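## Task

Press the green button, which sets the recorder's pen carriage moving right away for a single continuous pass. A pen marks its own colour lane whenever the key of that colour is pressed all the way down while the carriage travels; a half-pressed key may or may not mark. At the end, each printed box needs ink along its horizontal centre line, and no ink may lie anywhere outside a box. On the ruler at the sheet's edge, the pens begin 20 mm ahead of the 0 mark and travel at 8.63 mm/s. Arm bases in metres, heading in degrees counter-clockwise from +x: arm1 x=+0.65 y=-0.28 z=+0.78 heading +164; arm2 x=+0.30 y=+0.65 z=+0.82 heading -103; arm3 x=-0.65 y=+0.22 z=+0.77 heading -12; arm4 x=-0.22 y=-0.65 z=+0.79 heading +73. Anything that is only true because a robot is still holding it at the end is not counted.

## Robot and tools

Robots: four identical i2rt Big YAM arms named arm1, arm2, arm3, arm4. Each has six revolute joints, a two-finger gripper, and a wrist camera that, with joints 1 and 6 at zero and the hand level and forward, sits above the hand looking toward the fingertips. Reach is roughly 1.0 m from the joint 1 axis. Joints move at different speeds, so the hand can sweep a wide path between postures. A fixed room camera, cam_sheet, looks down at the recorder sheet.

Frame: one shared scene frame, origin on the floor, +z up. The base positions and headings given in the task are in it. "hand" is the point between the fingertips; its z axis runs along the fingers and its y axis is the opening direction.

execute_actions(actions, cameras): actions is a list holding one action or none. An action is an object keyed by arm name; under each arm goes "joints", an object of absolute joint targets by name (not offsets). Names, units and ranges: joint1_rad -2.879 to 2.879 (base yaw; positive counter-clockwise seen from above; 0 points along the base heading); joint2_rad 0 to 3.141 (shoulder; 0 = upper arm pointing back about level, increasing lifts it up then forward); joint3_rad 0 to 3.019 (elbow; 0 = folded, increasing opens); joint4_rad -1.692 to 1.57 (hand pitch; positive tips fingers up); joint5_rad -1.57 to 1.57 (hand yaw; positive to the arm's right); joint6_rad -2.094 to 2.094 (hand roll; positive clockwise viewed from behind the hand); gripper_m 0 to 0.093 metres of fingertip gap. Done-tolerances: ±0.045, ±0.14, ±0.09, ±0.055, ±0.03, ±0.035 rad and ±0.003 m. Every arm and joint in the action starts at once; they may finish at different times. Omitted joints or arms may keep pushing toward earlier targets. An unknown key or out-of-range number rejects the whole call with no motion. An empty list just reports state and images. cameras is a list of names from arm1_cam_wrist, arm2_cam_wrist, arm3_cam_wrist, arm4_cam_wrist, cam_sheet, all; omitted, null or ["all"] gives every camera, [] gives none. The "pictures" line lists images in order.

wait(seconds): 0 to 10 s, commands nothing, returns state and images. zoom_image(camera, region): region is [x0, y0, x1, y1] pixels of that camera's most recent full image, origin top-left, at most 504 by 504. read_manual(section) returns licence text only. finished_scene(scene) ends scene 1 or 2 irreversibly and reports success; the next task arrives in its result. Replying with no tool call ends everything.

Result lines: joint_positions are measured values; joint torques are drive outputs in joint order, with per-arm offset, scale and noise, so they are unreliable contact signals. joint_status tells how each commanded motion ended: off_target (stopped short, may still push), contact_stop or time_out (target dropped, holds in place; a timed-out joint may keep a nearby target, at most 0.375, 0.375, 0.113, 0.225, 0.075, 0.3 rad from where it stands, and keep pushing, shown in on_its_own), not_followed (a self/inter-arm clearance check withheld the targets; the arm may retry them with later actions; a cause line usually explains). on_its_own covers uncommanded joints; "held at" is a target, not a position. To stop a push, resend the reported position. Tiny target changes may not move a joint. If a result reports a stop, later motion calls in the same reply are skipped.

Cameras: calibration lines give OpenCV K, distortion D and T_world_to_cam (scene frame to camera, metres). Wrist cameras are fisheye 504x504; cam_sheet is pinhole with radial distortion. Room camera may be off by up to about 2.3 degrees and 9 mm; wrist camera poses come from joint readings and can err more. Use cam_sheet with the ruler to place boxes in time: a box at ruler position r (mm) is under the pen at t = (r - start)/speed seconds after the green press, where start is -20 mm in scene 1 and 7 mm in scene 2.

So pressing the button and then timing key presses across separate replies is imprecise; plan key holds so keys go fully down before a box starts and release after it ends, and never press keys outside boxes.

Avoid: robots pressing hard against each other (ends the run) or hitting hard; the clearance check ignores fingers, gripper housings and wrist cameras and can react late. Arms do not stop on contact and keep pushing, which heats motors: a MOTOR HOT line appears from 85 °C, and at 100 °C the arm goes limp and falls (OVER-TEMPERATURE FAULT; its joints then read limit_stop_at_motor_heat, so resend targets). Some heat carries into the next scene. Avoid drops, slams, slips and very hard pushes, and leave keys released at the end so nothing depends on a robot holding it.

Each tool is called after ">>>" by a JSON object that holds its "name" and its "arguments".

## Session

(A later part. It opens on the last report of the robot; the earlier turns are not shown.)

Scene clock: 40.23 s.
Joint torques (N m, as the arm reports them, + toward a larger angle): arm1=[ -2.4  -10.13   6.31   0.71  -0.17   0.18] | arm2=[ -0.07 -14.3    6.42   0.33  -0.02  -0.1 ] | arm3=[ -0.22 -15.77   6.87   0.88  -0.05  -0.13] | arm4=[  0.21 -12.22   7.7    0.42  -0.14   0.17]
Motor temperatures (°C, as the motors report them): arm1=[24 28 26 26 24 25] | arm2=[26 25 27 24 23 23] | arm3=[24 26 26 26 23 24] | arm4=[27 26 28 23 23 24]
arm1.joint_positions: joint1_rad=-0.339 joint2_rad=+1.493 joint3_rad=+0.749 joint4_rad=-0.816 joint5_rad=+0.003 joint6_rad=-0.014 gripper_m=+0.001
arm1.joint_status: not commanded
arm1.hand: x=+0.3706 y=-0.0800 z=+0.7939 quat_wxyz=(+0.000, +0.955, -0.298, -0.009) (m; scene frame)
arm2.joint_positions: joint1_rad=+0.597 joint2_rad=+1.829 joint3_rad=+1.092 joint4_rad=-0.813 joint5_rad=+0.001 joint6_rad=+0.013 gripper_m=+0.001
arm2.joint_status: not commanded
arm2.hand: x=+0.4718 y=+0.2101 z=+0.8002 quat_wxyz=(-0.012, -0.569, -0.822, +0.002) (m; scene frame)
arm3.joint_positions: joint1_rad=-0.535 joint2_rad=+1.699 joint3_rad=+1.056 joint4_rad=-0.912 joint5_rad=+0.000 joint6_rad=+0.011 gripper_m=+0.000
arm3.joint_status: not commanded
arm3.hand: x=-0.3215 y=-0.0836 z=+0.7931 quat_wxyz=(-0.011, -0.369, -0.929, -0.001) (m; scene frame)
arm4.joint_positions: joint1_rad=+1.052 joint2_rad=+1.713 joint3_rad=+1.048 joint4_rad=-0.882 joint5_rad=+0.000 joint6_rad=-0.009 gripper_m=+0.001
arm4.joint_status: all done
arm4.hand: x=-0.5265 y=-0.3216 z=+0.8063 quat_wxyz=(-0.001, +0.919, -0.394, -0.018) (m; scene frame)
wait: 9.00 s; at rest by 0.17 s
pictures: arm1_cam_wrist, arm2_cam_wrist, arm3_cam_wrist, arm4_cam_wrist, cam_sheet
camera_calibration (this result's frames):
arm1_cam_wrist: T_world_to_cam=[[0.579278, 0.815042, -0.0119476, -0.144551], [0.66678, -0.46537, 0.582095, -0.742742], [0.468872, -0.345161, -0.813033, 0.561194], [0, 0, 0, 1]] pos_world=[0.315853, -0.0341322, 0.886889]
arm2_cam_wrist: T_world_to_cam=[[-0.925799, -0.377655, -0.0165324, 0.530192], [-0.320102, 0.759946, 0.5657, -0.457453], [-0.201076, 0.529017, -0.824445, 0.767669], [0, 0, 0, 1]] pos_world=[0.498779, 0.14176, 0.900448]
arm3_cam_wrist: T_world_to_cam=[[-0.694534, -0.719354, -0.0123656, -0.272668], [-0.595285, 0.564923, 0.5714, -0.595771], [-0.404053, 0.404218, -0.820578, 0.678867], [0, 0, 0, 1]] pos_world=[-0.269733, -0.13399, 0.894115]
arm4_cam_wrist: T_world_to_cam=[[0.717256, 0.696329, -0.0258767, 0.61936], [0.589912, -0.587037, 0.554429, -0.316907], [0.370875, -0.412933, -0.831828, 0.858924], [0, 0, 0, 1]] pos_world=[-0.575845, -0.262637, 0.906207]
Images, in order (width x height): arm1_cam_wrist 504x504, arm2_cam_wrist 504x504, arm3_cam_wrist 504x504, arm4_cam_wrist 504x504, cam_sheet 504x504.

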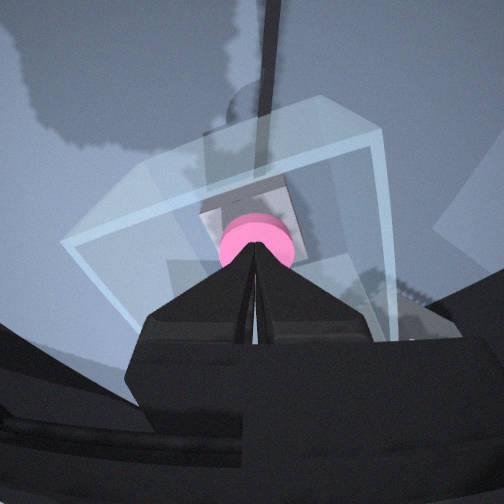

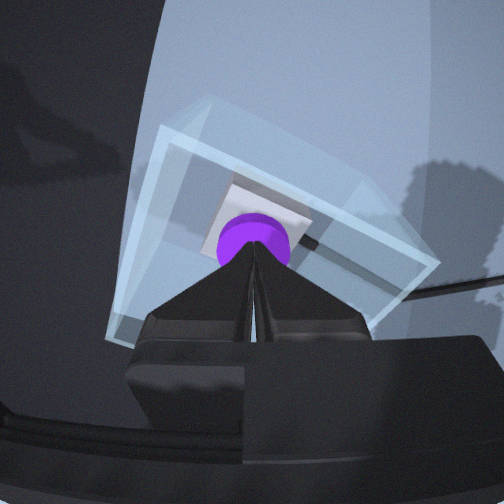

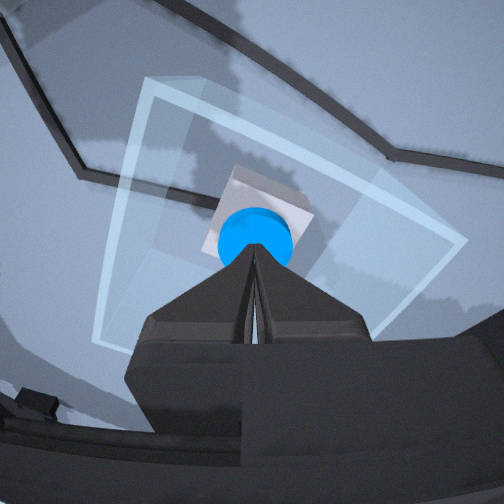

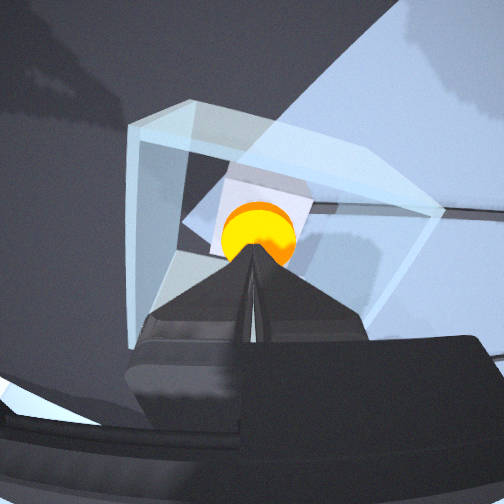

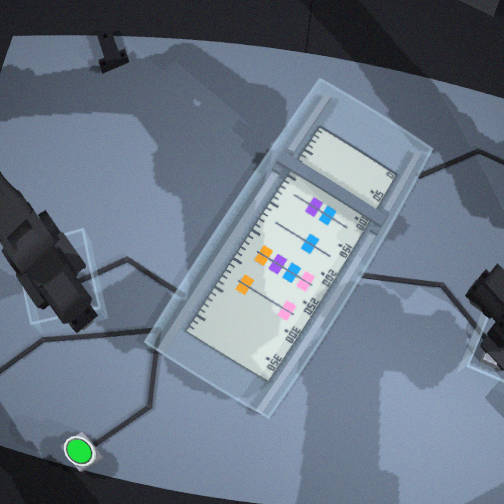

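>>> {"name": "wait", "arguments": {"seconds": 2.4}}

>>> {"name": "execute_actions", "arguments": {"actions": [{"arm2": {"joints": {"joint2_rad": 1.945}}, "arm3": {"joints": {"joint2_rad": 1.815}}}], "cameras": []}}

>>> {"name": "wait", "arguments": {"seconds": 0.65}}

>>> {"name": "execute_actions", "arguments": {"actions": [{"arm2": {"joints": {"joint2_rad": 1.825}}, "arm3": {"joints": {"joint2_rad": 1.697}}}], "cameras": ["cam_sheet"]}}

Scene clock: 42.80 s.
Joint torques (N m, as the arm reports them, + toward a larger angle): arm1=[-2.63 -9.93  6.34  0.69 -0.16  0.19] | arm2=[ -0.08 -14.33   6.43   0.33  -0.01  -0.1 ] | arm3=[  0.01 -15.45   6.94   1.01  -0.03  -0.17] | arm4=[  0.13 -12.25   7.64   0.41  -0.15   0.16]
Motor temperatures (°C, as the motors report them): arm1=[24 28 26 26 24 25] | arm2=[26 25 27 24 23 23] | arm3=[24 26 26 26 23 24] | arm4=[27 26 28 23 23 24]
arm1.joint_positions: joint1_rad=-0.339 joint2_rad=+1.493 joint3_rad=+0.749 joint4_rad=-0.816 joint5_rad=+0.003 joint6_rad=-0.014 gripper_m=+0.001
arm1.joint_status: not commanded
arm1.hand: x=+0.3706 y=-0.0800 z=+0.7939 quat_wxyz=(+0.000, +0.955, -0.298, -0.009) (m; scene frame)
arm2.joint_positions: joint1_rad=+0.597 joint2_rad=+1.829 joint3_rad=+1.092 joint4_rad=-0.813 joint5_rad=+0.001 joint6_rad=+0.013 gripper_m=+0.001
arm2.joint_status: not commanded
arm2.hand: x=+0.4718 y=+0.2101 z=+0.8002 quat_wxyz=(-0.012, -0.569, -0.822, +0.002) (m; scene frame)
arm3.joint_positions: joint1_rad=-0.535 joint2_rad=+1.699 joint3_rad=+1.056 joint4_rad=-0.912 joint5_rad=+0.000 joint6_rad=+0.011 gripper_m=+0.000
arm3.joint_status: not commanded
arm3.hand: x=-0.3215 y=-0.0836 z=+0.7931 quat_wxyz=(-0.011, -0.369, -0.929, -0.001) (m; scene frame)
arm4.joint_positions: joint1_rad=+1.052 joint2_rad=+1.713 joint3_rad=+1.048 joint4_rad=-0.882 joint5_rad=+0.000 joint6_rad=-0.009 gripper_m=+0.001
arm4.joint_status: all done
arm4.hand: x=-0.5265 y=-0.3216 z=+0.8063 quat_wxyz=(-0.001, +0.919, -0.394, -0.018) (m; scene frame)
wait: 2.40 s; at rest by 0.10 s
pictures: arm1_cam_wrist, arm2_cam_wrist, arm3_cam_wrist, arm4_cam_wrist, cam_sheet
camera_calibration (this result's frames):
arm1_cam_wrist: T_world_to_cam=[[0.579278, 0.815042, -0.0119476, -0.144551], [0.66678, -0.46537, 0.582095, -0.742742], [0.468872, -0.345161, -0.813033, 0.561194], [0, 0, 0, 1]] pos_world=[0.315853, -0.0341322, 0.886889]
arm2_cam_wrist: T_world_to_cam=[[-0.925799, -0.377655, -0.0165324, 0.530192], [-0.320102, 0.759946, 0.5657, -0.457453], [-0.201076, 0.529017, -0.824445, 0.767669], [0, 0, 0, 1]] pos_world=[0.498779, 0.14176, 0.900448]
arm3_cam_wrist: T_world_to_cam=[[-0.694534, -0.719354, -0.0123656, -0.272668], [-0.595285, 0.564923, 0.5714, -0.595771], [-0.404053, 0.404218, -0.820578, 0.678867], [0, 0, 0, 1]] pos_world=[-0.269733, -0.13399, 0.894115]
arm4_cam_wrist: T_world_to_cam=[[0.717256, 0.696329, -0.0258767, 0.61936], [0.589912, -0.587037, 0.554429, -0.316907], [0.370875, -0.412933, -0.831828, 0.858924], [0, 0, 0, 1]] pos_world=[-0.575845, -0.262637, 0.906207]
Images, in order (width x height): arm1_cam_wrist 504x504, arm2_cam_wrist 504x504, arm3_cam_wrist 504x504, arm4_cam_wrist 504x504, cam_sheet 504x504.

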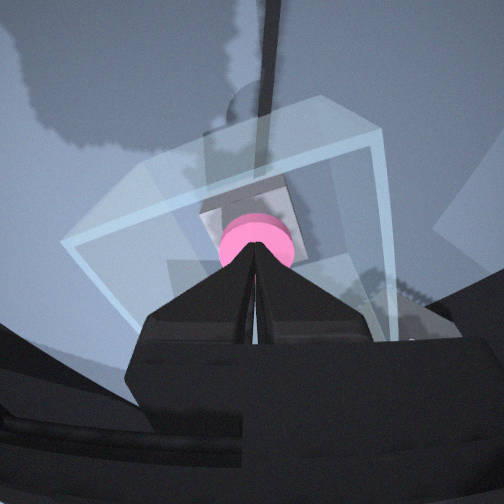

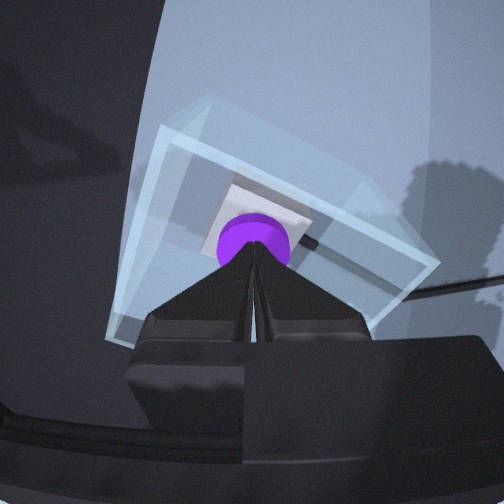

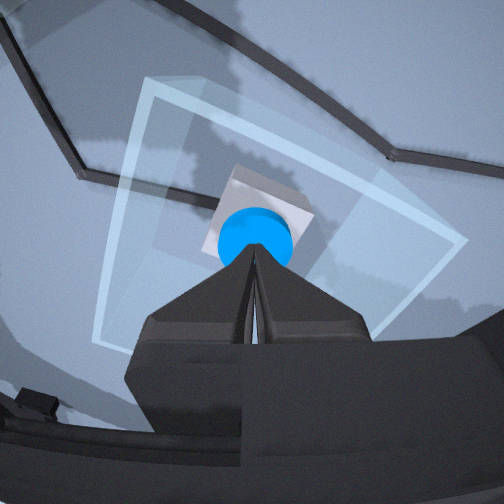

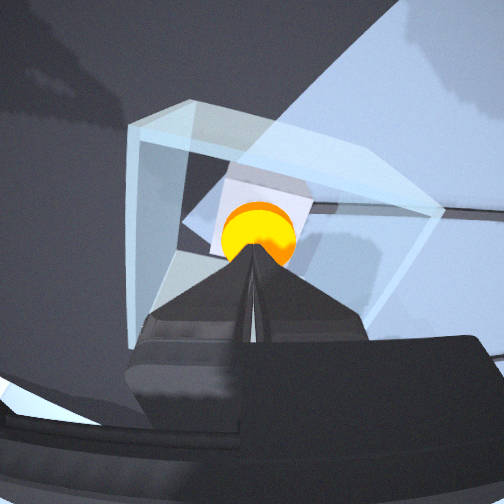

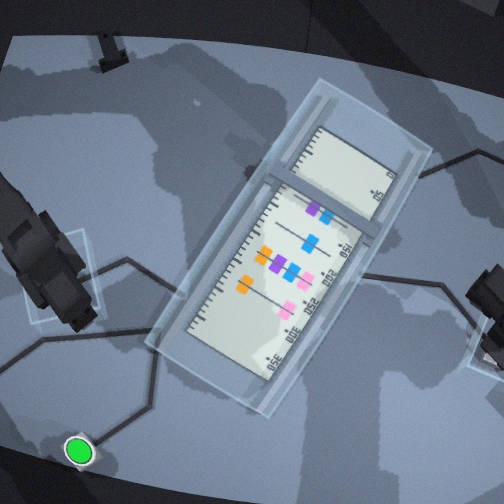

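Scene clock: 43.57 s.
Joint torques (N m, as the arm reports them, + toward a larger angle): arm1=[ -2.3  -10.16   6.32   0.62  -0.16   0.19] | arm2=[-0.06 -9.82  5.44  0.13 -0.01 -0.1 ] | arm3=[  0.14 -11.77   5.76   0.79  -0.01  -0.15] | arm4=[  0.05 -12.37   7.67   0.46  -0.15   0.16]
Motor temperatures (°C, as the motors report them): arm1=[24 28 26 26 24 25] | arm2=[26 25 27 24 23 23] | arm3=[24 26 26 26 23 24] | arm4=[27 26 28 23 23 24]
arm1.joint_positions: joint1_rad=-0.339 joint2_rad=+1.493 joint3_rad=+0.749 joint4_rad=-0.816 joint5_rad=+0.003 joint6_rad=-0.014 gripper_m=+0.001
arm1.joint_status: not commanded
arm1.hand: x=+0.3706 y=-0.0800 z=+0.7939 quat_wxyz=(+0.000, +0.955, -0.298, -0.009) (m; scene frame)
arm2.joint_positions: joint1_rad=+0.597 joint2_rad=+1.891 joint3_rad=+1.102 joint4_rad=-0.812 joint5_rad=+0.000 joint6_rad=+0.013 gripper_m=+0.001
arm2.joint_status: all done
arm2.hand: x=+0.4703 y=+0.2148 z=+0.7751 quat_wxyz=(+0.009, -0.569, -0.822, -0.012) (m; scene frame)
arm3.joint_positions: joint1_rad=-0.535 joint2_rad=+1.763 joint3_rad=+1.066 joint4_rad=-0.910 joint5_rad=+0.000 joint6_rad=+0.011 gripper_m=+0.000
arm3.joint_status: all done
arm3.hand: x=-0.3235 y=-0.0815 z=+0.7686 quat_wxyz=(+0.014, -0.369, -0.929, -0.010) (m; scene frame)
arm4.joint_positions: joint1_rad=+1.052 joint2_rad=+1.713 joint3_rad=+1.048 joint4_rad=-0.882 joint5_rad=+0.000 joint6_rad=-0.009 gripper_m=+0.001
arm4.joint_status: not commanded
arm4.hand: x=-0.5265 y=-0.3216 z=+0.8063 quat_wxyz=(-0.001, +0.919, -0.394, -0.018) (m; scene frame)
pictures: none
No camera images: the call's "cameras" was empty. Leave "cameras" out to get every camera's image.

Scene clock: 44.23 s.
Joint torques (N m, as the arm reports them, + toward a larger angle): arm1=[ -2.43 -10.25   6.35   0.64  -0.16   0.19] | arm2=[-0.06 -9.83  5.44  0.14 -0.01 -0.1 ] | arm3=[ -0.64 -11.43   5.82   0.77  -0.04  -0.15] | arm4=[  0.   -12.27   7.64   0.42  -0.15   0.17]
Motor temperatures (°C, as the motors report them): arm1=[24 28 26 26 24 25] | arm2=[26 25 27 24 23 23] | arm3=[24 26 26 26 23 24] | arm4=[27 26 28 23 23 24]
arm1.joint_positions: joint1_rad=-0.339 joint2_rad=+1.493 joint3_rad=+0.749 joint4_rad=-0.816 joint5_rad=+0.003 joint6_rad=-0.014 gripper_m=+0.001
arm1.joint_status: not commanded
arm1.hand: x=+0.3706 y=-0.0800 z=+0.7939 quat_wxyz=(+0.000, +0.955, -0.298, -0.009) (m; scene frame)
arm2.joint_positions: joint1_rad=+0.597 joint2_rad=+1.891 joint3_rad=+1.102 joint4_rad=-0.812 joint5_rad=+0.000 joint6_rad=+0.013 gripper_m=+0.001
arm2.joint_status: all done
arm2.hand: x=+0.4703 y=+0.2148 z=+0.7751 quat_wxyz=(+0.009, -0.569, -0.822, -0.012) (m; scene frame)
arm3.joint_positions: joint1_rad=-0.535 joint2_rad=+1.763 joint3_rad=+1.066 joint4_rad=-0.910 joint5_rad=+0.000 joint6_rad=+0.011 gripper_m=+0.000
arm3.joint_status: all done
arm3.hand: x=-0.3235 y=-0.0815 z=+0.7686 quat_wxyz=(+0.014, -0.369, -0.929, -0.010) (m; scene frame)
arm4.joint_positions: joint1_rad=+1.052 joint2_rad=+1.713 joint3_rad=+1.048 joint4_rad=-0.882 joint5_rad=+0.000 joint6_rad=-0.009 gripper_m=+0.001
arm4.joint_status: not commanded
arm4.hand: x=-0.5265 y=-0.3216 z=+0.8063 quat_wxyz=(-0.001, +0.919, -0.394, -0.018) (m; scene frame)
wait: 0.67 s; at rest by 0.27 s
pictures: arm1_cam_wrist, arm2_cam_wrist, arm3_cam_wrist, arm4_cam_wrist, cam_sheet
camera_calibration (this result's frames):
arm1_cam_wrist: T_world_to_cam=[[0.579278, 0.815042, -0.0119476, -0.144551], [0.66678, -0.46537, 0.582095, -0.742742], [0.468872, -0.345161, -0.813033, 0.561194], [0, 0, 0, 1]] pos_world=[0.315853, -0.0341322, 0.886889]
arm2_cam_wrist: T_world_to_cam=[[-0.925893, -0.377374, -0.0176255, 0.531026], [-0.309974, 0.7322, 0.606464, -0.477705], [-0.215959, 0.566984, -0.794915, 0.720178], [0, 0, 0, 1]] pos_world=[0.499126, 0.141842, 0.871551]
arm3_cam_wrist: T_world_to_cam=[[-0.694651, -0.719261, -0.0111212, -0.273804], [-0.57226, 0.543181, 0.614388, -0.611459], [-0.435864, 0.433149, -0.788926, 0.624907], [0, 0, 0, 1]] pos_world=[-0.267738, -0.135482, 0.865634]
arm4_cam_wrist: T_world_to_cam=[[0.717256, 0.696329, -0.0258767, 0.61936], [0.589912, -0.587037, 0.554429, -0.316907], [0.370875, -0.412933, -0.831828, 0.858924], [0, 0, 0, 1]] pos_world=[-0.575845, -0.262637, 0.906207]
Images, in order (width x height): arm1_cam_wrist 504x504, arm2_cam_wrist 504x504, arm3_cam_wrist 504x504, arm4_cam_wrist 504x504, cam_sheet 504x504.

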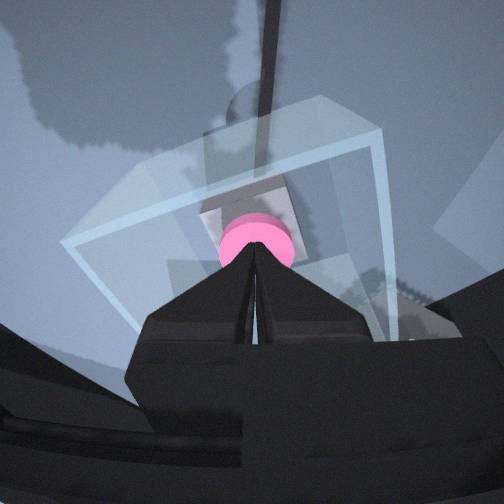

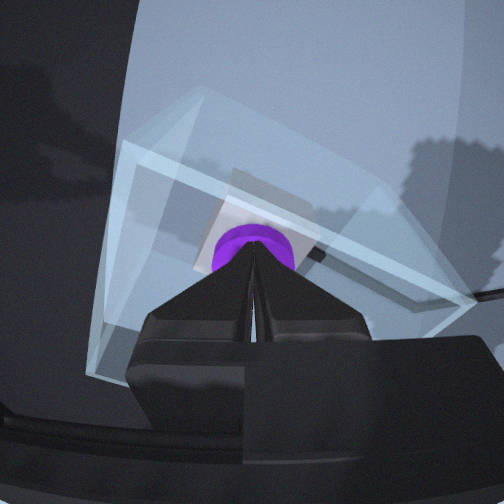

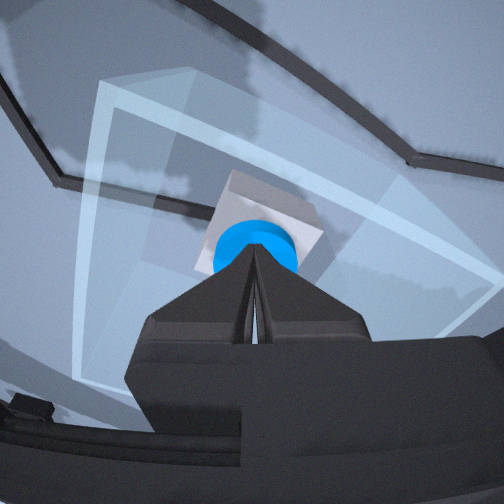

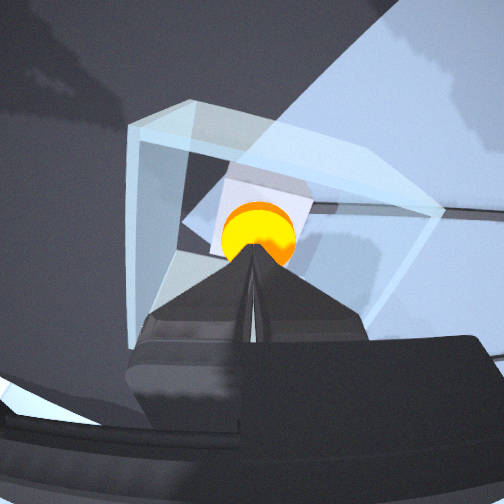

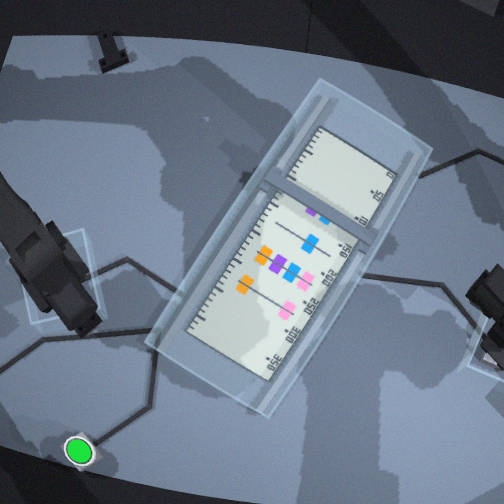

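Scene clock: 45.07 s.
Joint torques (N m, as the arm reports them, + toward a larger angle): arm1=[-2.73 -9.93  6.39  0.64 -0.16  0.18] | arm2=[ -0.06 -13.85   6.48   0.24  -0.02  -0.1 ] | arm3=[  0.11 -15.56   6.83   0.84  -0.04  -0.16] | arm4=[ -0.05 -12.26   7.68   0.43  -0.14   0.16]
Motor temperatures (°C, as the motors report them): arm1=[24 28 26 26 24 25] | arm2=[26 25 27 24 23 23] | arm3=[24 26 26 26 23 24] | arm4=[27 27 28 23 23 24]
arm1.joint_positions: joint1_rad=-0.339 joint2_rad=+1.493 joint3_rad=+0.749 joint4_rad=-0.816 joint5_rad=+0.003 joint6_rad=-0.014 gripper_m=+0.001
arm1.joint_status: not commanded
arm1.hand: x=+0.3706 y=-0.0800 z=+0.7939 quat_wxyz=(+0.000, +0.955, -0.298, -0.009) (m; scene frame)
arm2.joint_positions: joint1_rad=+0.597 joint2_rad=+1.829 joint3_rad=+1.093 joint4_rad=-0.811 joint5_rad=+0.000 joint6_rad=+0.013 gripper_m=+0.001
arm2.joint_status: all done
arm2.hand: x=+0.4722 y=+0.2093 z=+0.8004 quat_wxyz=(-0.014, -0.569, -0.822, +0.003) (m; scene frame)
arm3.joint_positions: joint1_rad=-0.535 joint2_rad=+1.699 joint3_rad=+1.057 joint4_rad=-0.909 joint5_rad=+0.000 joint6_rad=+0.011 gripper_m=+0.000
arm3.joint_status: all done
arm3.hand: x=-0.3209 y=-0.0842 z=+0.7934 quat_wxyz=(-0.012, -0.369, -0.929, +0.000) (m; scene frame)
arm4.joint_positions: joint1_rad=+1.052 joint2_rad=+1.713 joint3_rad=+1.048 joint4_rad=-0.882 joint5_rad=+0.000 joint6_rad=-0.009 gripper_m=+0.001
arm4.joint_status: not commanded
arm4.hand: x=-0.5265 y=-0.3216 z=+0.8063 quat_wxyz=(-0.001, +0.919, -0.394, -0.018) (m; scene frame)
pictures: cam_sheet
Images, in order (width x height): cam_sheet 504x504.

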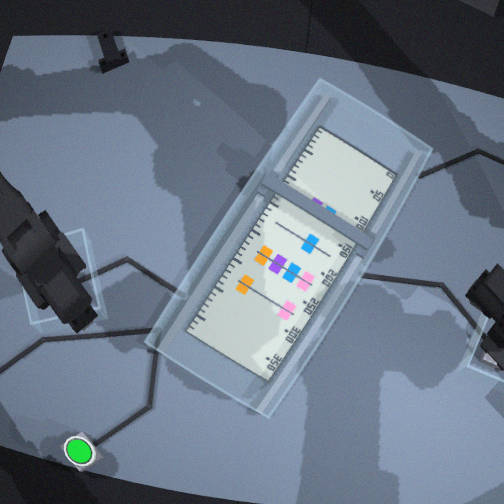

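>>> {"name": "execute_actions", "arguments": {"actions": [], "cameras": []}}

Scene clock: 45.57 s.
Joint torques (N m, as the arm reports them, + toward a larger angle): arm1=[ -2.8  -10.06   6.3    0.69  -0.17   0.19] | arm2=[ -0.11 -14.33   6.33   0.21  -0.01  -0.1 ] | arm3=[ -0.3  -15.62   6.82   0.87  -0.05  -0.18] | arm4=[  0.07 -12.38   7.67   0.38  -0.14   0.15]
Motor temperatures (°C, as the motors report them): arm1=[24 28 26 26 24 25] | arm2=[26 25 27 24 23 23] | arm3=[24 26 26 26 23 24] | arm4=[27 27 28 23 23 24]
arm1.joint_positions: joint1_rad=-0.339 joint2_rad=+1.493 joint3_rad=+0.749 joint4_rad=-0.816 joint5_rad=+0.003 joint6_rad=-0.014 gripper_m=+0.001
arm1.joint_status: not commanded
arm1.hand: x=+0.3706 y=-0.0800 z=+0.7939 quat_wxyz=(+0.000, +0.955, -0.298, -0.009) (m; scene frame)
arm2.joint_positions: joint1_rad=+0.597 joint2_rad=+1.829 joint3_rad=+1.093 joint4_rad=-0.811 joint5_rad=+0.000 joint6_rad=+0.013 gripper_m=+0.001
arm2.joint_status: all done
arm2.hand: x=+0.4722 y=+0.2093 z=+0.8004 quat_wxyz=(-0.014, -0.569, -0.822, +0.003) (m; scene frame)
arm3.joint_positions: joint1_rad=-0.535 joint2_rad=+1.699 joint3_rad=+1.057 joint4_rad=-0.909 joint5_rad=+0.000 joint6_rad=+0.011 gripper_m=+0.000
arm3.joint_status: all done
arm3.hand: x=-0.3209 y=-0.0842 z=+0.7934 quat_wxyz=(-0.012, -0.369, -0.929, +0.000) (m; scene frame)
arm4.joint_positions: joint1_rad=+1.052 joint2_rad=+1.713 joint3_rad=+1.048 joint4_rad=-0.882 joint5_rad=+0.000 joint6_rad=-0.009 gripper_m=+0.001
arm4.joint_status: not commanded
arm4.hand: x=-0.5265 y=-0.3216 z=+0.8063 quat_wxyz=(-0.001, +0.919, -0.394, -0.018) (m; scene frame)
pictures: none
No camera images: the call's "cameras" was empty. Leave "cameras" out to get every camera's image.

>>> {"name": "wait", "arguments": {"seconds": 3.0}}

>>> {"name": "execute_actions", "arguments": {"actions": [{"arm3":{"joints":{"joint2_rad":1.815}}}], "cameras": []}}

>>> {"name": "wait", "arguments": {"seconds": 0.65}}

>>> {"name": "execute_actions", "arguments": {"actions": [{"arm3":{"joints":{"joint2_rad":1.697}}}], "cameras": []}}

Scene clock: 48.70 s.
Joint torques (N m, as the arm reports them, + toward a larger angle): arm1=[-2.33 -9.87  6.37  0.7  -0.16  0.19] | arm2=[ -0.11 -14.33   6.4    0.21  -0.01  -0.1 ] | arm3=[ -0.08 -15.87   6.91   0.83  -0.04  -0.19] | arm4=[  0.04 -12.33   7.64   0.36  -0.14   0.15]
Motor temperatures (°C, as the motors report them): arm1=[24 28 26 26 24 25] | arm2=[26 25 27 24 23 23] | arm3=[24 26 26 26 23 24] | arm4=[27 27 28 23 23 24]
arm1.joint_positions: joint1_rad=-0.339 joint2_rad=+1.493 joint3_rad=+0.749 joint4_rad=-0.816 joint5_rad=+0.003 joint6_rad=-0.014 gripper_m=+0.001
arm1.joint_status: not commanded
arm1.hand: x=+0.3706 y=-0.0800 z=+0.7939 quat_wxyz=(+0.000, +0.955, -0.298, -0.009) (m; scene frame)
arm2.joint_positions: joint1_rad=+0.597 joint2_rad=+1.829 joint3_rad=+1.093 joint4_rad=-0.811 joint5_rad=+0.000 joint6_rad=+0.013 gripper_m=+0.001
arm2.joint_status: all done
arm2.hand: x=+0.4722 y=+0.2093 z=+0.8004 quat_wxyz=(-0.014, -0.569, -0.822, +0.003) (m; scene frame)
arm3.joint_positions: joint1_rad=-0.535 joint2_rad=+1.699 joint3_rad=+1.057 joint4_rad=-0.909 joint5_rad=+0.000 joint6_rad=+0.011 gripper_m=+0.000
arm3.joint_status: all done
arm3.hand: x=-0.3209 y=-0.0842 z=+0.7934 quat_wxyz=(-0.012, -0.369, -0.929, +0.000) (m; scene frame)
arm4.joint_positions: joint1_rad=+1.052 joint2_rad=+1.713 joint3_rad=+1.048 joint4_rad=-0.882 joint5_rad=+0.000 joint6_rad=-0.009 gripper_m=+0.001
arm4.joint_status: not commanded
arm4.hand: x=-0.5265 y=-0.3216 z=+0.8063 quat_wxyz=(-0.001, +0.919, -0.394, -0.018) (m; scene frame)
wait: 3.00 s; at rest by 0.13 s
pictures: arm1_cam_wrist, arm2_cam_wrist, arm3_cam_wrist, arm4_cam_wrist, cam_sheet
camera_calibration (this result's frames):
arm1_cam_wrist: T_world_to_cam=[[0.579278, 0.815042, -0.0119476, -0.144551], [0.66678, -0.46537, 0.582095, -0.742742], [0.468872, -0.345161, -0.813033, 0.561194], [0, 0, 0, 1]] pos_world=[0.315853, -0.0341322, 0.886889]
arm2_cam_wrist: T_world_to_cam=[[-0.925784, -0.377677, -0.01687, 0.530513], [-0.320911, 0.76148, 0.563174, -0.454722], [-0.199852, 0.526791, -0.826166, 0.769662], [0, 0, 0, 1]] pos_world=[0.499033, 0.141173, 0.900906]
arm3_cam_wrist: T_world_to_cam=[[-0.694525, -0.719361, -0.0124453, -0.272581], [-0.596706, 0.566268, 0.56858, -0.593325], [-0.401967, 0.402319, -0.822534, 0.681671], [0, 0, 0, 1]] pos_world=[-0.269346, -0.134353, 0.894658]
arm4_cam_wrist: T_world_to_cam=[[0.717256, 0.696329, -0.0258767, 0.61936], [0.589912, -0.587037, 0.554429, -0.316907], [0.370875, -0.412933, -0.831828, 0.858924], [0, 0, 0, 1]] pos_world=[-0.575845, -0.262637, 0.906207]
Images, in order (width x height): arm1_cam_wrist 504x504, arm2_cam_wrist 504x504, arm3_cam_wrist 504x504, arm4_cam_wrist 504x504, cam_sheet 504x504.

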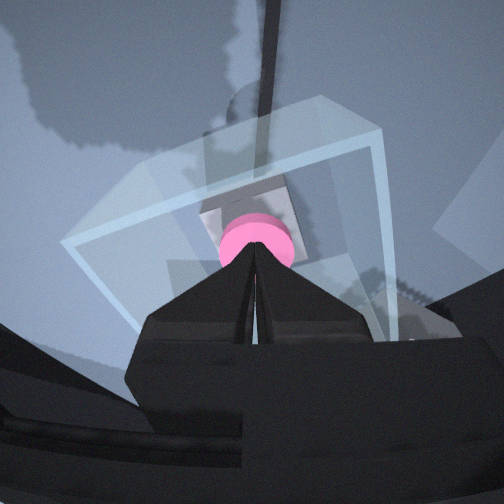

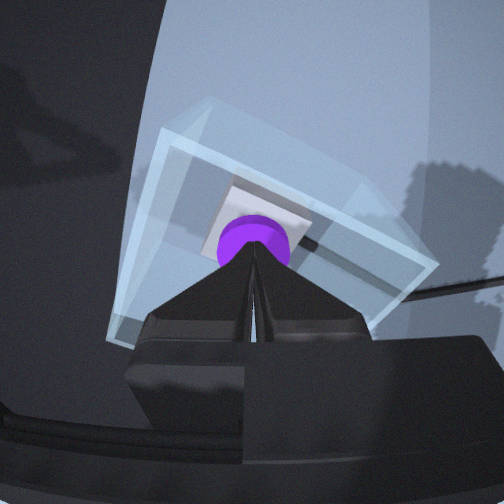

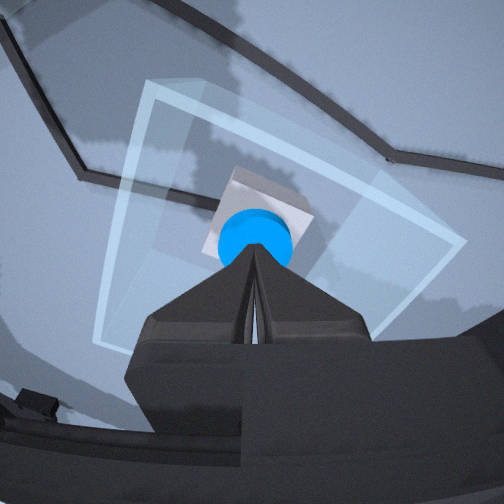

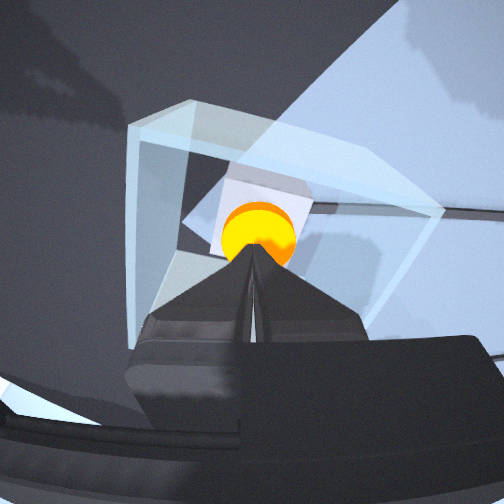

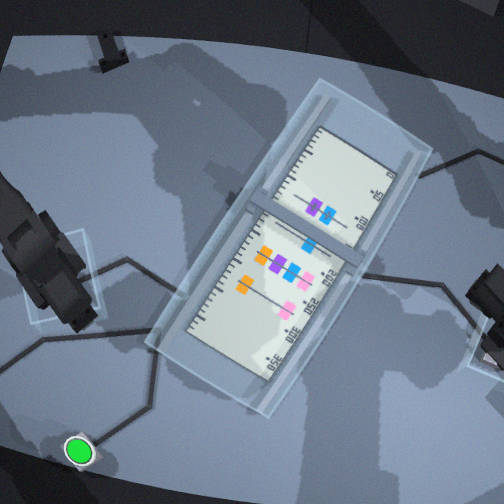

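Scene clock: 49.43 s.
Joint torques (N m, as the arm reports them, + toward a larger angle): arm1=[-2.27 -9.95  6.24  0.68 -0.17  0.16] | arm2=[ -0.09 -14.33   6.39   0.21  -0.01  -0.1 ] | arm3=[ -0.46 -11.52   5.75   0.72  -0.05  -0.14] | arm4=[  0.09 -12.35   7.7    0.41  -0.16   0.17]
Motor temperatures (°C, as the motors report them): arm1=[24 28 26 26 24 25] | arm2=[26 25 27 24 23 23] | arm3=[24 26 26 26 23 24] | arm4=[27 27 28 23 23 24]
arm1.joint_positions: joint1_rad=-0.339 joint2_rad=+1.493 joint3_rad=+0.749 joint4_rad=-0.816 joint5_rad=+0.003 joint6_rad=-0.014 gripper_m=+0.001
arm1.joint_status: not commanded
arm1.hand: x=+0.3706 y=-0.0800 z=+0.7939 quat_wxyz=(+0.000, +0.955, -0.298, -0.009) (m; scene frame)
arm2.joint_positions: joint1_rad=+0.597 joint2_rad=+1.829 joint3_rad=+1.093 joint4_rad=-0.811 joint5_rad=+0.000 joint6_rad=+0.013 gripper_m=+0.001
arm2.joint_status: not commanded
arm2.hand: x=+0.4722 y=+0.2093 z=+0.8004 quat_wxyz=(-0.014, -0.569, -0.822, +0.003) (m; scene frame)
arm3.joint_positions: joint1_rad=-0.535 joint2_rad=+1.764 joint3_rad=+1.066 joint4_rad=-0.909 joint5_rad=+0.000 joint6_rad=+0.011 gripper_m=+0.000
arm3.joint_status: all done
arm3.hand: x=-0.3229 y=-0.0820 z=+0.7687 quat_wxyz=(+0.013, -0.369, -0.929, -0.010) (m; scene frame)
arm4.joint_positions: joint1_rad=+1.052 joint2_rad=+1.713 joint3_rad=+1.048 joint4_rad=-0.882 joint5_rad=+0.000 joint6_rad=-0.009 gripper_m=+0.001
arm4.joint_status: not commanded
arm4.hand: x=-0.5265 y=-0.3216 z=+0.8063 quat_wxyz=(-0.001, +0.919, -0.394, -0.018) (m; scene frame)
pictures: none
No camera images: the call's "cameras" was empty. Leave "cameras" out to get every camera's image.

Scene clock: 50.10 s.
Joint torques (N m, as the arm reports them, + toward a larger angle): arm1=[ -2.6  -10.24   6.31   0.73  -0.16   0.17] | arm2=[ -0.1  -14.33   6.39   0.22  -0.01  -0.1 ] | arm3=[ -0.32 -11.57   5.84   0.73  -0.05  -0.16] | arm4=[  0.02 -12.3    7.67   0.41  -0.14   0.17]
Motor temperatures (°C, as the motors report them): arm1=[24 28 26 26 24 25] | arm2=[26 25 27 24 23 23] | arm3=[24 26 26 26 23 24] | arm4=[27 27 28 23 23 24]
arm1.joint_positions: joint1_rad=-0.339 joint2_rad=+1.493 joint3_rad=+0.749 joint4_rad=-0.816 joint5_rad=+0.003 joint6_rad=-0.014 gripper_m=+0.001
arm1.joint_status: not commanded
arm1.hand: x=+0.3706 y=-0.0800 z=+0.7939 quat_wxyz=(+0.000, +0.955, -0.298, -0.009) (m; scene frame)
arm2.joint_positions: joint1_rad=+0.597 joint2_rad=+1.829 joint3_rad=+1.093 joint4_rad=-0.811 joint5_rad=+0.000 joint6_rad=+0.013 gripper_m=+0.001
arm2.joint_status: not commanded
arm2.hand: x=+0.4722 y=+0.2093 z=+0.8004 quat_wxyz=(-0.014, -0.569, -0.822, +0.003) (m; scene frame)
arm3.joint_positions: joint1_rad=-0.535 joint2_rad=+1.764 joint3_rad=+1.066 joint4_rad=-0.909 joint5_rad=+0.000 joint6_rad=+0.011 gripper_m=+0.000
arm3.joint_status: all done
arm3.hand: x=-0.3229 y=-0.0820 z=+0.7687 quat_wxyz=(+0.013, -0.369, -0.929, -0.010) (m; scene frame)
arm4.joint_positions: joint1_rad=+1.052 joint2_rad=+1.713 joint3_rad=+1.048 joint4_rad=-0.882 joint5_rad=+0.000 joint6_rad=-0.009 gripper_m=+0.001
arm4.joint_status: not commanded
arm4.hand: x=-0.5265 y=-0.3216 z=+0.8063 quat_wxyz=(-0.001, +0.919, -0.394, -0.018) (m; scene frame)
wait: 0.67 s; at rest by 0.27 s
pictures: arm1_cam_wrist, arm2_cam_wrist, arm3_cam_wrist, arm4_cam_wrist, cam_sheet
camera_calibration (this result's frames):
arm1_cam_wrist: T_world_to_cam=[[0.579278, 0.815042, -0.0119476, -0.144551], [0.66678, -0.46537, 0.582095, -0.742742], [0.468872, -0.345161, -0.813033, 0.561194], [0, 0, 0, 1]] pos_world=[0.315853, -0.0341322, 0.886889]
arm2_cam_wrist: T_world_to_cam=[[-0.925784, -0.377677, -0.01687, 0.530513], [-0.320911, 0.76148, 0.563174, -0.454722], [-0.199852, 0.526791, -0.826166, 0.769662], [0, 0, 0, 1]] pos_world=[0.499033, 0.141173, 0.900906]
arm3_cam_wrist: T_world_to_cam=[[-0.694648, -0.719263, -0.0111658, -0.273753], [-0.573112, 0.543984, 0.612882, -0.609987], [-0.434749, 0.432136, -0.790096, 0.626547], [0, 0, 0, 1]] pos_world=[-0.267362, -0.135831, 0.865825]
arm4_cam_wrist: T_world_to_cam=[[0.717256, 0.696329, -0.0258767, 0.61936], [0.589912, -0.587037, 0.554429, -0.316907], [0.370875, -0.412933, -0.831828, 0.858924], [0, 0, 0, 1]] pos_world=[-0.575845, -0.262637, 0.906207]
Images, in order (width x height): arm1_cam_wrist 504x504, arm2_cam_wrist 504x504, arm3_cam_wrist 504x504, arm4_cam_wrist 504x504, cam_sheet 504x504.

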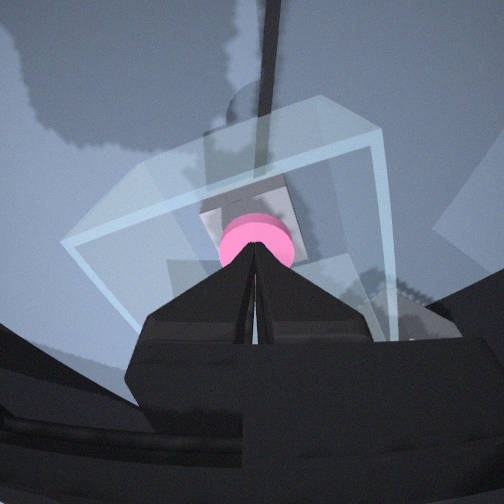

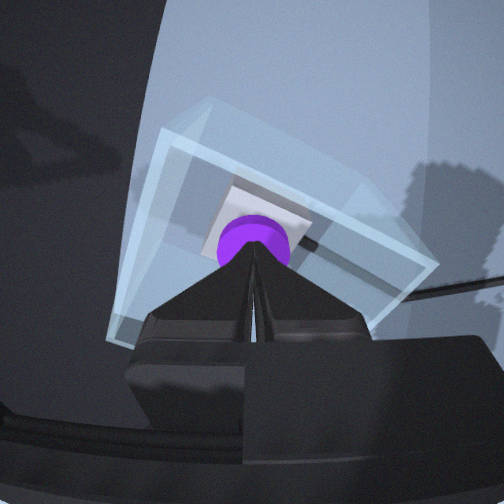

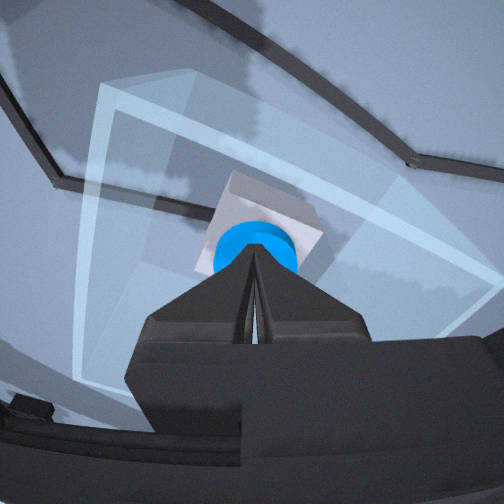

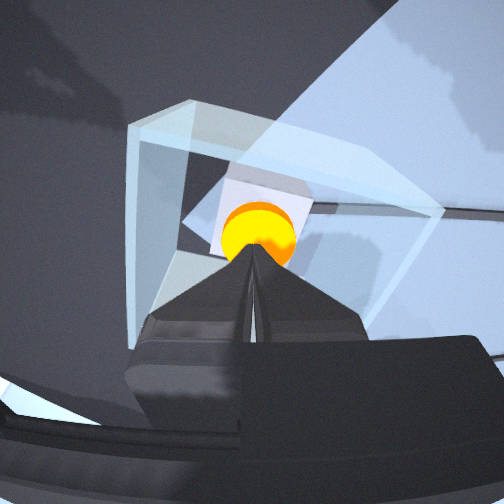

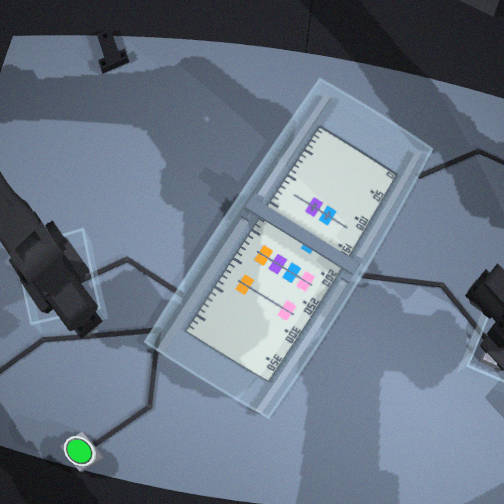

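Scene clock: 50.93 s.
Joint torques (N m, as the arm reports them, + toward a larger angle): arm1=[ -2.5  -10.18   6.36   0.62  -0.17   0.17] | arm2=[ -0.09 -14.32   6.39   0.22  -0.02  -0.1 ] | arm3=[ -0.45 -15.43   6.87   0.7   -0.06  -0.18] | arm4=[ -0.07 -12.22   7.68   0.41  -0.15   0.16]
Motor temperatures (°C, as the motors report them): arm1=[24 28 26 26 24 25] | arm2=[26 25 27 24 23 23] | arm3=[24 26 26 26 23 24] | arm4=[27 27 28 23 23 24]
arm1.joint_positions: joint1_rad=-0.339 joint2_rad=+1.493 joint3_rad=+0.749 joint4_rad=-0.816 joint5_rad=+0.003 joint6_rad=-0.014 gripper_m=+0.001
arm1.joint_status: not commanded
arm1.hand: x=+0.3706 y=-0.0800 z=+0.7939 quat_wxyz=(+0.000, +0.955, -0.298, -0.009) (m; scene frame)
arm2.joint_positions: joint1_rad=+0.597 joint2_rad=+1.829 joint3_rad=+1.093 joint4_rad=-0.811 joint5_rad=+0.000 joint6_rad=+0.013 gripper_m=+0.001
arm2.joint_status: not commanded
arm2.hand: x=+0.4722 y=+0.2093 z=+0.8004 quat_wxyz=(-0.014, -0.569, -0.822, +0.003) (m; scene frame)
arm3.joint_positions: joint1_rad=-0.535 joint2_rad=+1.699 joint3_rad=+1.057 joint4_rad=-0.908 joint5_rad=+0.000 joint6_rad=+0.011 gripper_m=+0.000
arm3.joint_status: all done
arm3.hand: x=-0.3207 y=-0.0843 z=+0.7934 quat_wxyz=(-0.013, -0.369, -0.929, +0.000) (m; scene frame)
arm4.joint_positions: joint1_rad=+1.052 joint2_rad=+1.713 joint3_rad=+1.048 joint4_rad=-0.882 joint5_rad=+0.000 joint6_rad=-0.009 gripper_m=+0.001
arm4.joint_status: not commanded
arm4.hand: x=-0.5265 y=-0.3216 z=+0.8063 quat_wxyz=(-0.001, +0.919, -0.394, -0.018) (m; scene frame)
pictures: none
No camera images: the call's "cameras" was empty. Leave "cameras" out to get every camera's image.

>>> {"name": "zoom_image", "arguments": {"camera": "cam_sheet", "region": [280, 170, 370, 260]}}

Region (280, 170, 370, 260) of cam_sheet's 504x504 image, scaled by 5.600, with more detail than that image has.

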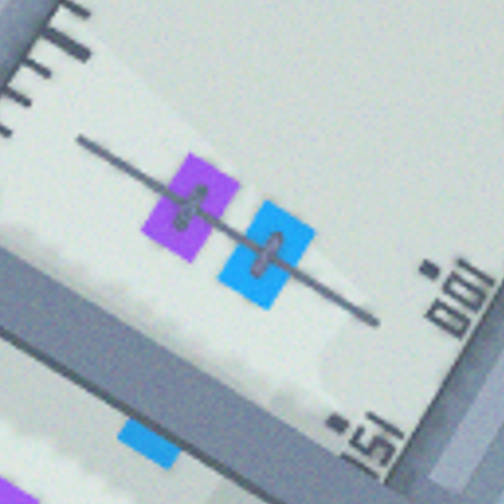

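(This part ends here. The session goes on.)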